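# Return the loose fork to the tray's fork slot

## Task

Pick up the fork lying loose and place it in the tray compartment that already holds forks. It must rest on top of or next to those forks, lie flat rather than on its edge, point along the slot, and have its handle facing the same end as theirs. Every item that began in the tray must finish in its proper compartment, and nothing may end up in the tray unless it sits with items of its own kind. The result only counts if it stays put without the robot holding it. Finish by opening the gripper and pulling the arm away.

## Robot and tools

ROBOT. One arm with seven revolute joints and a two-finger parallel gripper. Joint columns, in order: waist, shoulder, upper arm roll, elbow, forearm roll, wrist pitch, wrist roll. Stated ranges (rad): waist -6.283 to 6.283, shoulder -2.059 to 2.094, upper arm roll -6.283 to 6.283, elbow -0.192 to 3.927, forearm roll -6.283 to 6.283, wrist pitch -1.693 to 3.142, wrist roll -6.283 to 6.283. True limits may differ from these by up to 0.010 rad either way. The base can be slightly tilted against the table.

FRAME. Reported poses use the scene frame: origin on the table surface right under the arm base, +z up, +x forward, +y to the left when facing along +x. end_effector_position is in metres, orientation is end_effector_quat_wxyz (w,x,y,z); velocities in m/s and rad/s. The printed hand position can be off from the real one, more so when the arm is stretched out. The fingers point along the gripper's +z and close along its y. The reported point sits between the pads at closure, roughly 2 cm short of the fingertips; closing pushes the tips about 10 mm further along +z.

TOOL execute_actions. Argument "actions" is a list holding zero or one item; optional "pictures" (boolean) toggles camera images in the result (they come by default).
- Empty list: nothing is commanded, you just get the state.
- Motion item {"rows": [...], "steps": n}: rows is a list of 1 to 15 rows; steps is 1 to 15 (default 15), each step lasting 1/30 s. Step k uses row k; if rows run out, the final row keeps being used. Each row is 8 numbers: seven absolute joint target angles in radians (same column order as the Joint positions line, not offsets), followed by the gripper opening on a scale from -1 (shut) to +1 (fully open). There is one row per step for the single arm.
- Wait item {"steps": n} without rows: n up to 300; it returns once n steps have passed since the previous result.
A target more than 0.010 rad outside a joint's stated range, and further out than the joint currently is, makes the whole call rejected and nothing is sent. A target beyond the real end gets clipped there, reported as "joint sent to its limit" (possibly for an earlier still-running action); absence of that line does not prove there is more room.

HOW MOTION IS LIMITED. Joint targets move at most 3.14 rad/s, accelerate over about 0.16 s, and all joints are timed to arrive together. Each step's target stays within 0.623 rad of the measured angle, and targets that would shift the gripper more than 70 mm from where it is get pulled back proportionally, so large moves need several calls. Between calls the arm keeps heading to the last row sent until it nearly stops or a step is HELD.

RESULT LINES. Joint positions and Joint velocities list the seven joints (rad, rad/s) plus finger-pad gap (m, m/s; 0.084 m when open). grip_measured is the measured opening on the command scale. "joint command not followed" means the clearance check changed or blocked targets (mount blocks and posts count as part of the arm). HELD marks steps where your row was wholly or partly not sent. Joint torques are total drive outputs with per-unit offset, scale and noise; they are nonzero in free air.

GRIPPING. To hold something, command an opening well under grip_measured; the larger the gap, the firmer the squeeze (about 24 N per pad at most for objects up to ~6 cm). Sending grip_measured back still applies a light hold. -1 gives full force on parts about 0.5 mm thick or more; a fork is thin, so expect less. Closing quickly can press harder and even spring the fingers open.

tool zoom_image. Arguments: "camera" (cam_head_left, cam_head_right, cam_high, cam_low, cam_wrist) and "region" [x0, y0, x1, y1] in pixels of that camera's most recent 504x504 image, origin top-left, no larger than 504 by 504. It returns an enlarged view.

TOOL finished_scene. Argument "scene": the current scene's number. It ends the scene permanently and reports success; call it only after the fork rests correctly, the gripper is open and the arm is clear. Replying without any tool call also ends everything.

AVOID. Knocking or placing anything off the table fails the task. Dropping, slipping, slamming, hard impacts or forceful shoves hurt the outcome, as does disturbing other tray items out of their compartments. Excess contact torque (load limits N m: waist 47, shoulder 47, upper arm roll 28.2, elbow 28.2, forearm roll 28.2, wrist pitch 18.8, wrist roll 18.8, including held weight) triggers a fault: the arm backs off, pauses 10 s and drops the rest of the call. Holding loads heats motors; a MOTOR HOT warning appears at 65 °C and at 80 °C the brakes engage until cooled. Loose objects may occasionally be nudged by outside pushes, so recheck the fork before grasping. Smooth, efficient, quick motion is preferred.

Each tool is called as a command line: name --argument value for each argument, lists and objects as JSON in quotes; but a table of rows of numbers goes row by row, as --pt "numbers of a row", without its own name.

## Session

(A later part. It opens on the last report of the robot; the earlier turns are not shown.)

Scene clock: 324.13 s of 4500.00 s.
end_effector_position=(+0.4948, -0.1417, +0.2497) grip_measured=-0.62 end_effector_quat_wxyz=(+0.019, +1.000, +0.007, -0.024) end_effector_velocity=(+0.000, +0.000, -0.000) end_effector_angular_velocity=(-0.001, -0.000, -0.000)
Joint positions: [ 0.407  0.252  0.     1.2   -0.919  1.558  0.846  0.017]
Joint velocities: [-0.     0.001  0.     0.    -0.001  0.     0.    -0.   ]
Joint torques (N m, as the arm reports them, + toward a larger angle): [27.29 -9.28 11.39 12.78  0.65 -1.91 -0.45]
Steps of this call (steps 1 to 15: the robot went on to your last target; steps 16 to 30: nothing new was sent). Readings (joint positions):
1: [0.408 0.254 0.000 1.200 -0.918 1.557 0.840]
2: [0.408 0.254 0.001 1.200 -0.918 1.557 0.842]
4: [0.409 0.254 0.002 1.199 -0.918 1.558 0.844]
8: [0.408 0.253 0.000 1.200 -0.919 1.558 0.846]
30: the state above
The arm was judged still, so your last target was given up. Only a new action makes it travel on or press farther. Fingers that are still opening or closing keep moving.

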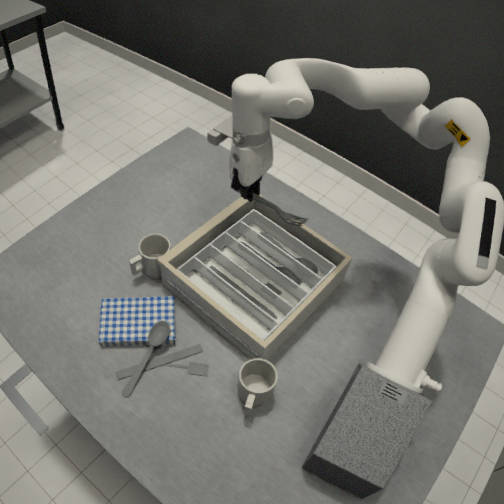

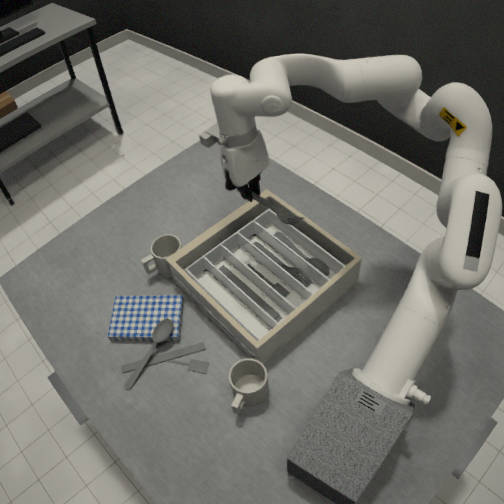

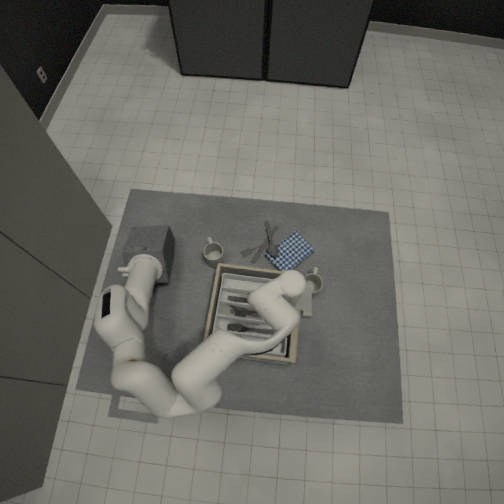

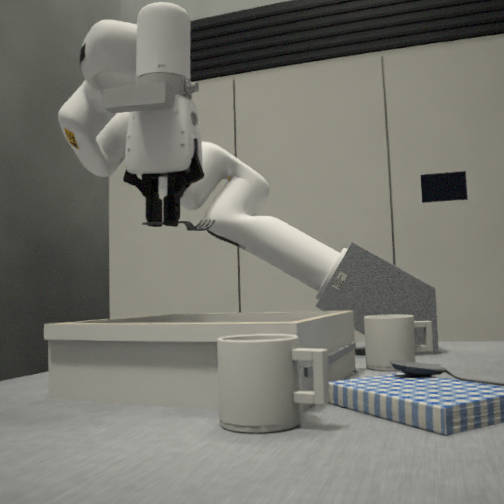

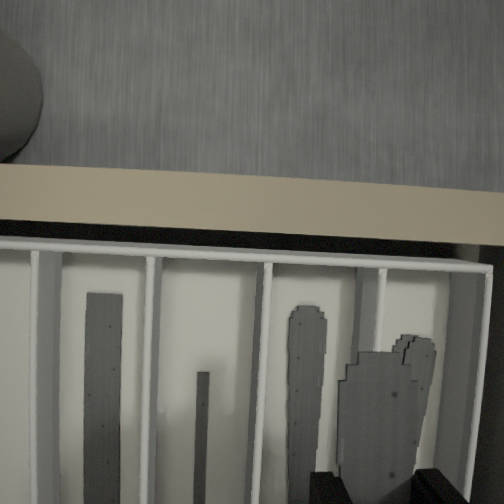

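execute_actions --actions '[{"rows":[[0.222,0.263,0,1.086,-1.055,1.379,0.89,-1]]}]' --pictures false

execute_actions --actions '[{"rows":[[0.037,0.275,0,0.972,-1.19,1.2,0.932,-1]]}]' --pictures false

execute_actions --actions '[{"steps":25}]'

Scene clock: 343.07 s of 4500.00 s.
end_effector_position=(+0.5014, -0.1517, +0.1602) grip_measured=-0.62 end_effector_quat_wxyz=(+0.026, +0.999, -0.001, -0.018) end_effector_velocity=(+0.001, +0.000, -0.004) end_effector_angular_velocity=(-0.001, -0.007, +0.001)
Joint positions: [ 0.225  0.262  0.003  1.088 -1.054  1.38   0.89   0.017]
Joint velocities: [-0.007 -0.    -0.002 -0.008 -0.012 -0.013  0.005 -0.   ]
Joint torques (N m, as the arm reports them, + toward a larger angle): [ 26.27 -11.32  11.11  11.1    0.71  -1.84  -0.5 ]
Steps of this call (steps 1 to 90: nothing new was sent; then 15.43 s passed at rest; steps 91 to 105: all 15 steps of this action). Readings (joint positions):
91: [0.406 0.252 0.000 1.200 -0.920 1.557 0.846]
92: [0.399 0.252 0.003 1.195 -0.926 1.547 0.849]
94: [0.352 0.254 0.009 1.166 -0.965 1.496 0.861]
98: [0.244 0.263 -0.009 1.100 -1.034 1.409 0.883]
105: the state above

Scene clock: 343.57 s of 4500.00 s.
end_effector_position=(+0.4824, -0.1571, +0.0724) grip_measured=-0.62 end_effector_quat_wxyz=(+0.018, +1.000, +0.005, -0.023) end_effector_velocity=(+0.000, +0.004, -0.001) end_effector_angular_velocity=(+0.009, -0.009, +0.007)
Joint positions: [ 0.039  0.274  0.001  0.974 -1.189  1.201  0.932  0.017]
Joint velocities: [-0.005  0.001  0.003 -0.007 -0.008 -0.016  0.002  0.   ]
Joint torques (N m, as the arm reports them, + toward a larger angle): [ 27.15 -12.29  11.74   8.29   0.73  -2.35  -0.48]
Steps of this call (steps 1 to 15: all 15 steps of this action). Readings (joint positions):
1: [0.224 0.262 0.003 1.087 -1.055 1.378 0.890]
2: [0.216 0.263 0.004 1.083 -1.062 1.368 0.892]
4: [0.167 0.265 0.009 1.053 -1.101 1.316 0.904]
8: [0.059 0.275 -0.008 0.985 -1.170 1.229 0.926]
15: the state above

Scene clock: 344.40 s of 4500.00 s.
end_effector_position=(+0.4814, -0.1572, +0.0708) grip_measured=-0.62 end_effector_quat_wxyz=(+0.019, +1.000, +0.005, -0.024) end_effector_velocity=(+0.000, +0.000, +0.000) end_effector_angular_velocity=(+0.000, -0.000, -0.001)
Joint positions: [ 0.037  0.275  0.     0.972 -1.19   1.2    0.932  0.017]
Joint velocities: [-0.     0.     0.001  0.     0.    -0.     0.001  0.   ]
Joint torques (N m, as the arm reports them, + toward a larger angle): [ 27.47 -12.72  11.58   8.44   0.79  -2.15  -0.42]
Steps of this call (steps 1 to 15: the robot went on to your last target; steps 16 to 25: nothing new was sent). Readings (joint positions):
1: [0.039 0.274 0.001 0.974 -1.189 1.201 0.932]
2: [0.039 0.274 0.001 0.973 -1.190 1.201 0.932]
4: [0.038 0.274 0.001 0.973 -1.190 1.200 0.932]
8: [0.038 0.275 0.000 0.972 -1.190 1.200 0.932]
25: the state above
The arm was judged still, so your last target was given up. Only a new action makes it travel on or press farther. Fingers that are still opening or closing keep moving.

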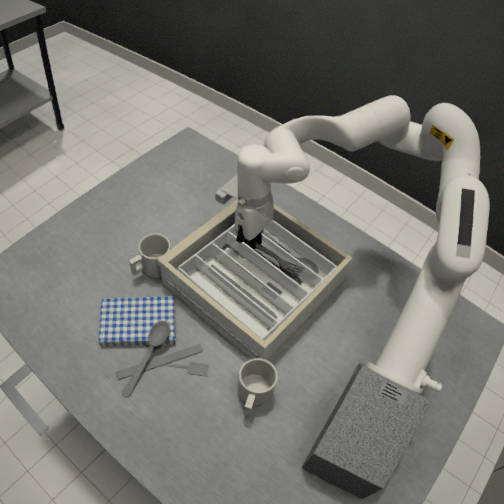

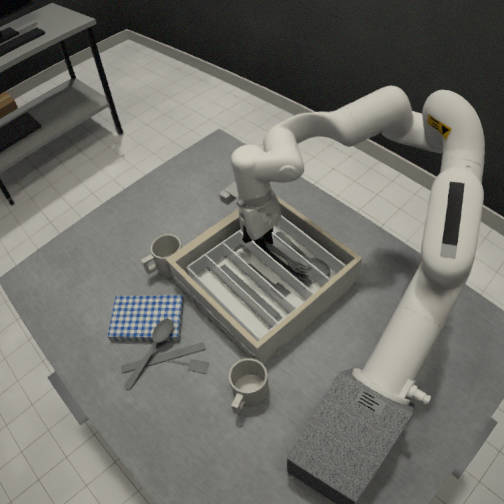

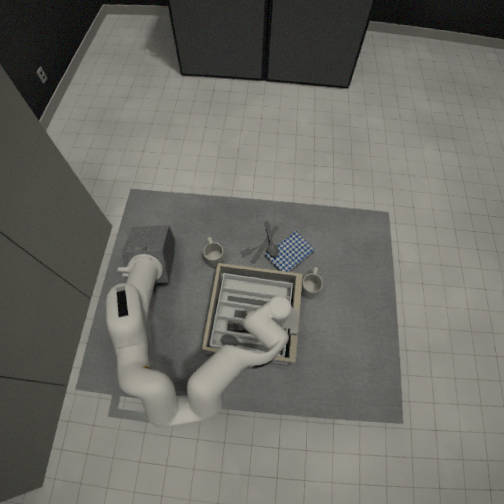

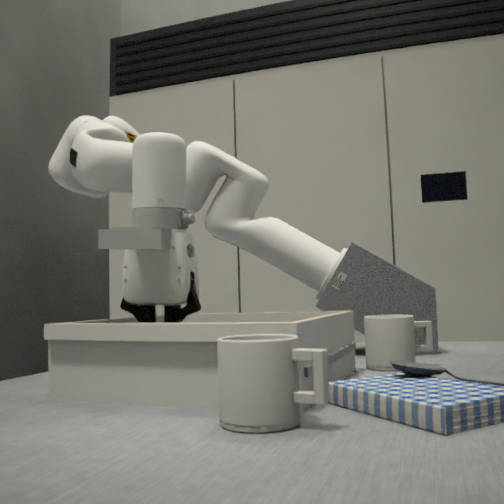

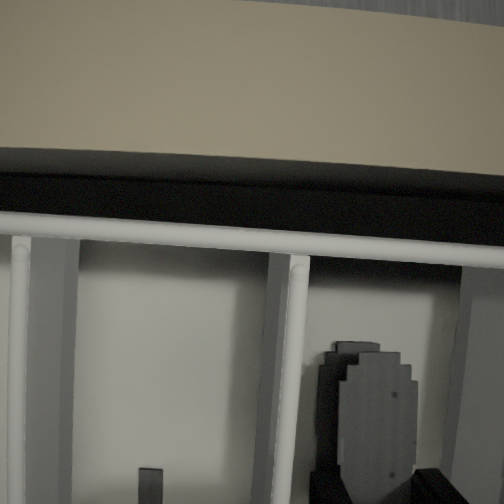

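execute_actions --actions '[{"rows":[[0.037,0.285,0,0.972,-1.19,1.2,1.0,-1]]}]'

zoom_image --camera "cam_head_right" --region '[180, 190, 370, 340]'

Scene clock: 351.90 s of 4500.00 s.
end_effector_position=(+0.4795, -0.1537, +0.0684) grip_measured=-0.62 end_effector_quat_wxyz=(+0.020, +0.999, -0.025, -0.026) end_effector_velocity=(-0.000, -0.000, -0.000) end_effector_angular_velocity=(+0.000, +0.002, -0.005)
Joint positions: [ 0.037  0.285 -0.     0.972 -1.19   1.2    1.     0.017]
Joint velocities: [-0.     0.    -0.001  0.     0.001  0.     0.004 -0.   ]
Joint torques (N m, as the arm reports them, + toward a larger angle): [ 27.94 -12.4   11.83   8.45   0.71  -2.41  -0.42]
Steps of this call (steps 1 to 90: nothing new was sent; then 4.00 s passed at rest; steps 91 to 105: all 15 steps of this action). Readings (joint positions):
91: [0.037 0.275 0.000 0.972 -1.190 1.200 0.933]
92: [0.037 0.276 -0.000 0.972 -1.190 1.200 0.941]
94: [0.037 0.280 -0.000 0.973 -1.190 1.200 0.969]
98: [0.037 0.285 -0.000 0.972 -1.190 1.200 0.995]
105: the state above

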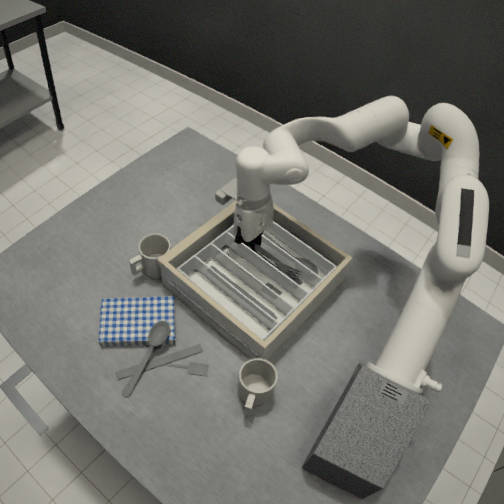

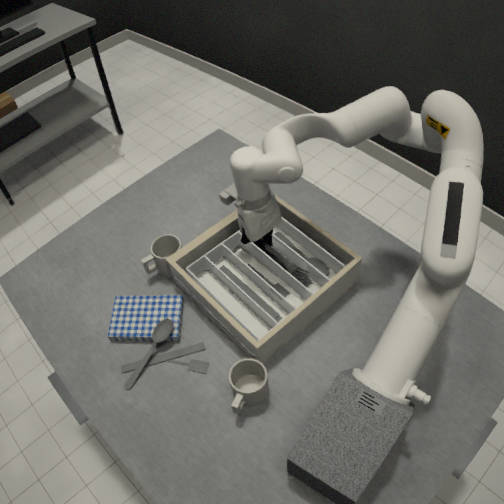

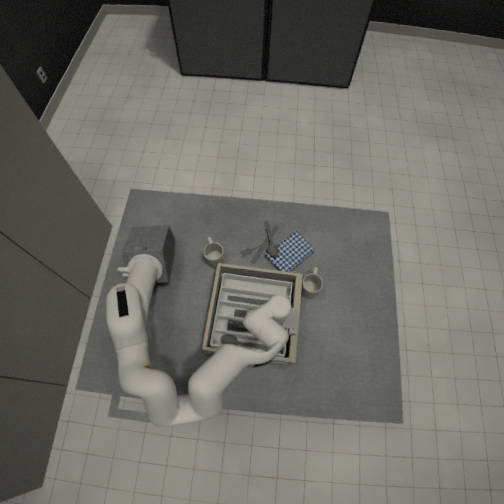

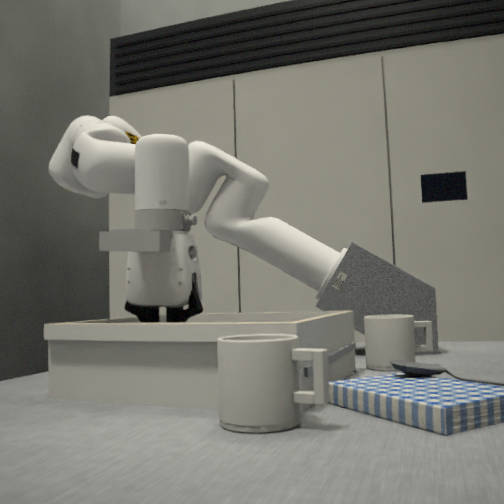

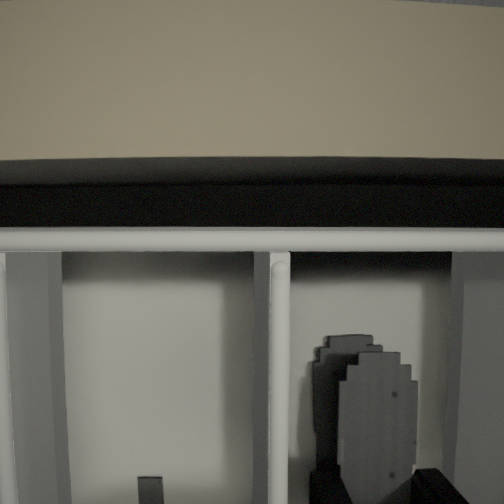

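Region (180, 190, 370, 340) of cam_head_right's 504x504 image, scaled by 2.653, with more detail than that image has; it fills the top 398 rows of this view, and the rest is white.

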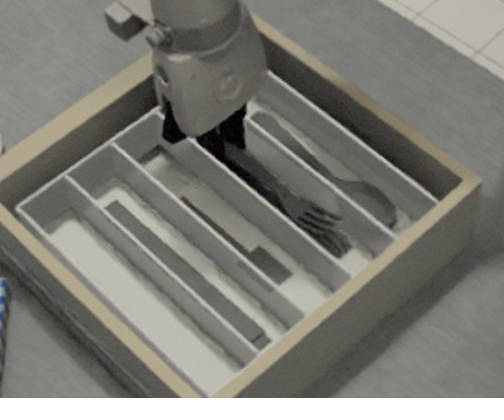

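In the slot. Release and lift.

execute_actions --actions '[{"rows":[[0.037,0.285,0,0.972,-1.19,1.2,1.0,-0.35]]}]' --pictures false

execute_actions --actions '[{"rows":[[0.407,0.252,0,1.2,-0.919,1.558,0.846,-0.35]]}]' --pictures false

execute_actions --actions '[{"steps":30}]'

zoom_image --camera "cam_head_right" --region '[180, 190, 370, 340]'

Scene clock: 361.73 s of 4500.00 s.
end_effector_position=(+0.4797, -0.1536, +0.0686) grip_measured=-0.43 end_effector_quat_wxyz=(+0.020, +0.999, -0.025, -0.026) end_effector_velocity=(-0.000, +0.001, +0.000) end_effector_angular_velocity=(+0.000, +0.000, +0.000)
Joint positions: [ 0.037  0.285  0.     0.972 -1.19   1.2    1.     0.025]
Joint velocities: [ 0.     0.001  0.001 -0.     0.001  0.     0.001  0.   ]
Joint torques (N m, as the arm reports them, + toward a larger angle): [ 27.7  -12.58  11.64   7.84   0.88  -1.99  -0.32]
Steps of this call (steps 1 to 15: the robot went on to your last target; steps 16 to 90: nothing new was sent; then 6.33 s passed at rest; steps 91 to 105: all 15 steps of this action). Readings (joint positions):
91: [0.037 0.285 0.000 0.972 -1.190 1.200 1.000]
92: [0.037 0.285 0.000 0.972 -1.190 1.200 1.000]
94: [0.037 0.285 -0.000 0.972 -1.190 1.200 1.000]
98: [0.037 0.285 0.000 0.972 -1.190 1.200 1.000]
105: the state above

Scene clock: 362.23 s of 4500.00 s.
end_effector_position=(+0.4983, -0.1409, +0.2432) grip_measured=-0.37 end_effector_quat_wxyz=(+0.018, +1.000, +0.004, -0.018) end_effector_velocity=(-0.024, +0.032, +0.197) end_effector_angular_velocity=(+0.084, -0.040, +0.125)
Joint positions: [ 0.389  0.252  0.006  1.189 -0.936  1.534  0.856  0.028]
Joint velocities: [ 0.359 -0.039  0.035  0.211  0.244  0.318 -0.137  0.   ]
Joint torques (N m, as the arm reports them, + toward a larger angle): [11.66 -5.76  6.33  7.94 -0.26 -1.36 -0.26]
Steps of this call (steps 1 to 15: all 15 steps of this action). Readings (joint positions):
1: [0.038 0.285 -0.000 0.973 -1.189 1.201 1.000]
2: [0.045 0.285 -0.003 0.976 -1.183 1.210 0.996]
4: [0.092 0.283 -0.012 1.003 -1.142 1.265 0.973]
8: [0.214 0.270 0.001 1.081 -1.060 1.371 0.926]
15: the state above

Scene clock: 363.23 s of 4500.00 s.
end_effector_position=(+0.4948, -0.1417, +0.2496) grip_measured=-0.37 end_effector_quat_wxyz=(+0.019, +1.000, +0.007, -0.024) end_effector_velocity=(-0.000, +0.001, +0.001) end_effector_angular_velocity=(+0.001, -0.001, +0.002)
Joint positions: [ 0.407  0.252 -0.     1.2   -0.919  1.558  0.846  0.028]
Joint velocities: [ 0.     0.001  0.002  0.     0.001 -0.    -0.001  0.   ]
Joint torques (N m, as the arm reports them, + toward a larger angle): [26.89 -9.01 11.36 12.56  0.63 -1.87 -0.4 ]
Steps of this call (steps 1 to 30: the robot went on to your last target). Readings (joint positions):
1: [0.398 0.251 0.006 1.194 -0.929 1.543 0.852]
2: [0.402 0.251 0.005 1.197 -0.925 1.548 0.850]
4: [0.404 0.252 0.000 1.197 -0.922 1.554 0.847]
8: [0.404 0.252 -0.002 1.198 -0.920 1.558 0.846]
30: the state above
The arm was judged still, so your last target was given up. Only a new action makes it travel on or press farther. Fingers that are still opening or closing keep moving.

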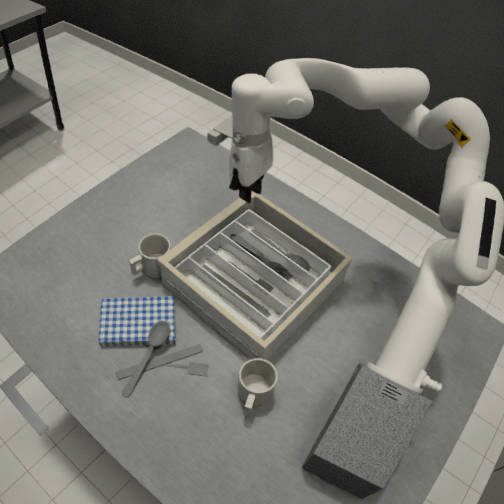

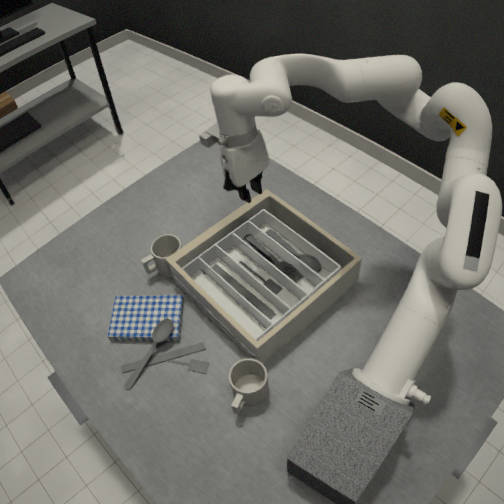

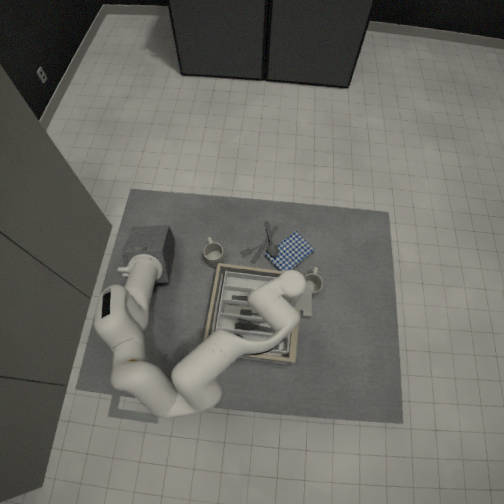

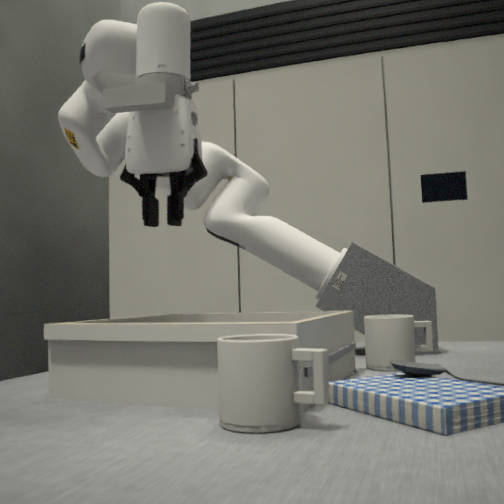

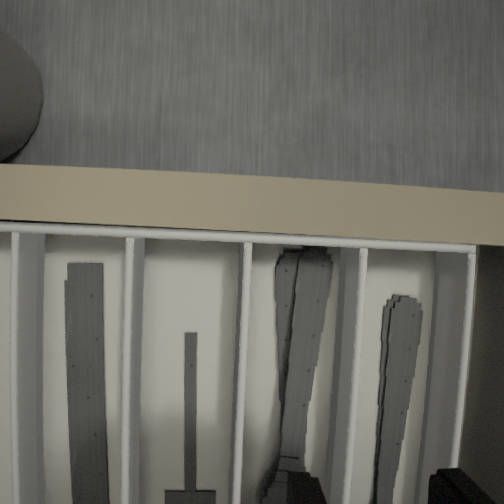

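Region (180, 190, 370, 340) of cam_head_right's 504x504 image, scaled by 2.653, with more detail than that image has; it fills the top 398 rows of this view, and the rest is white.

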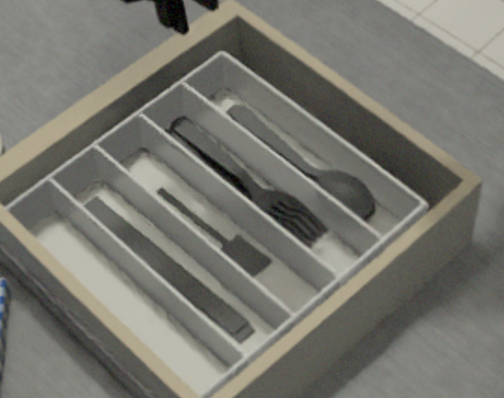

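Insert got jolted but everything's in its slot.

finished_scene --scene 1

The scene is finished: the task was done.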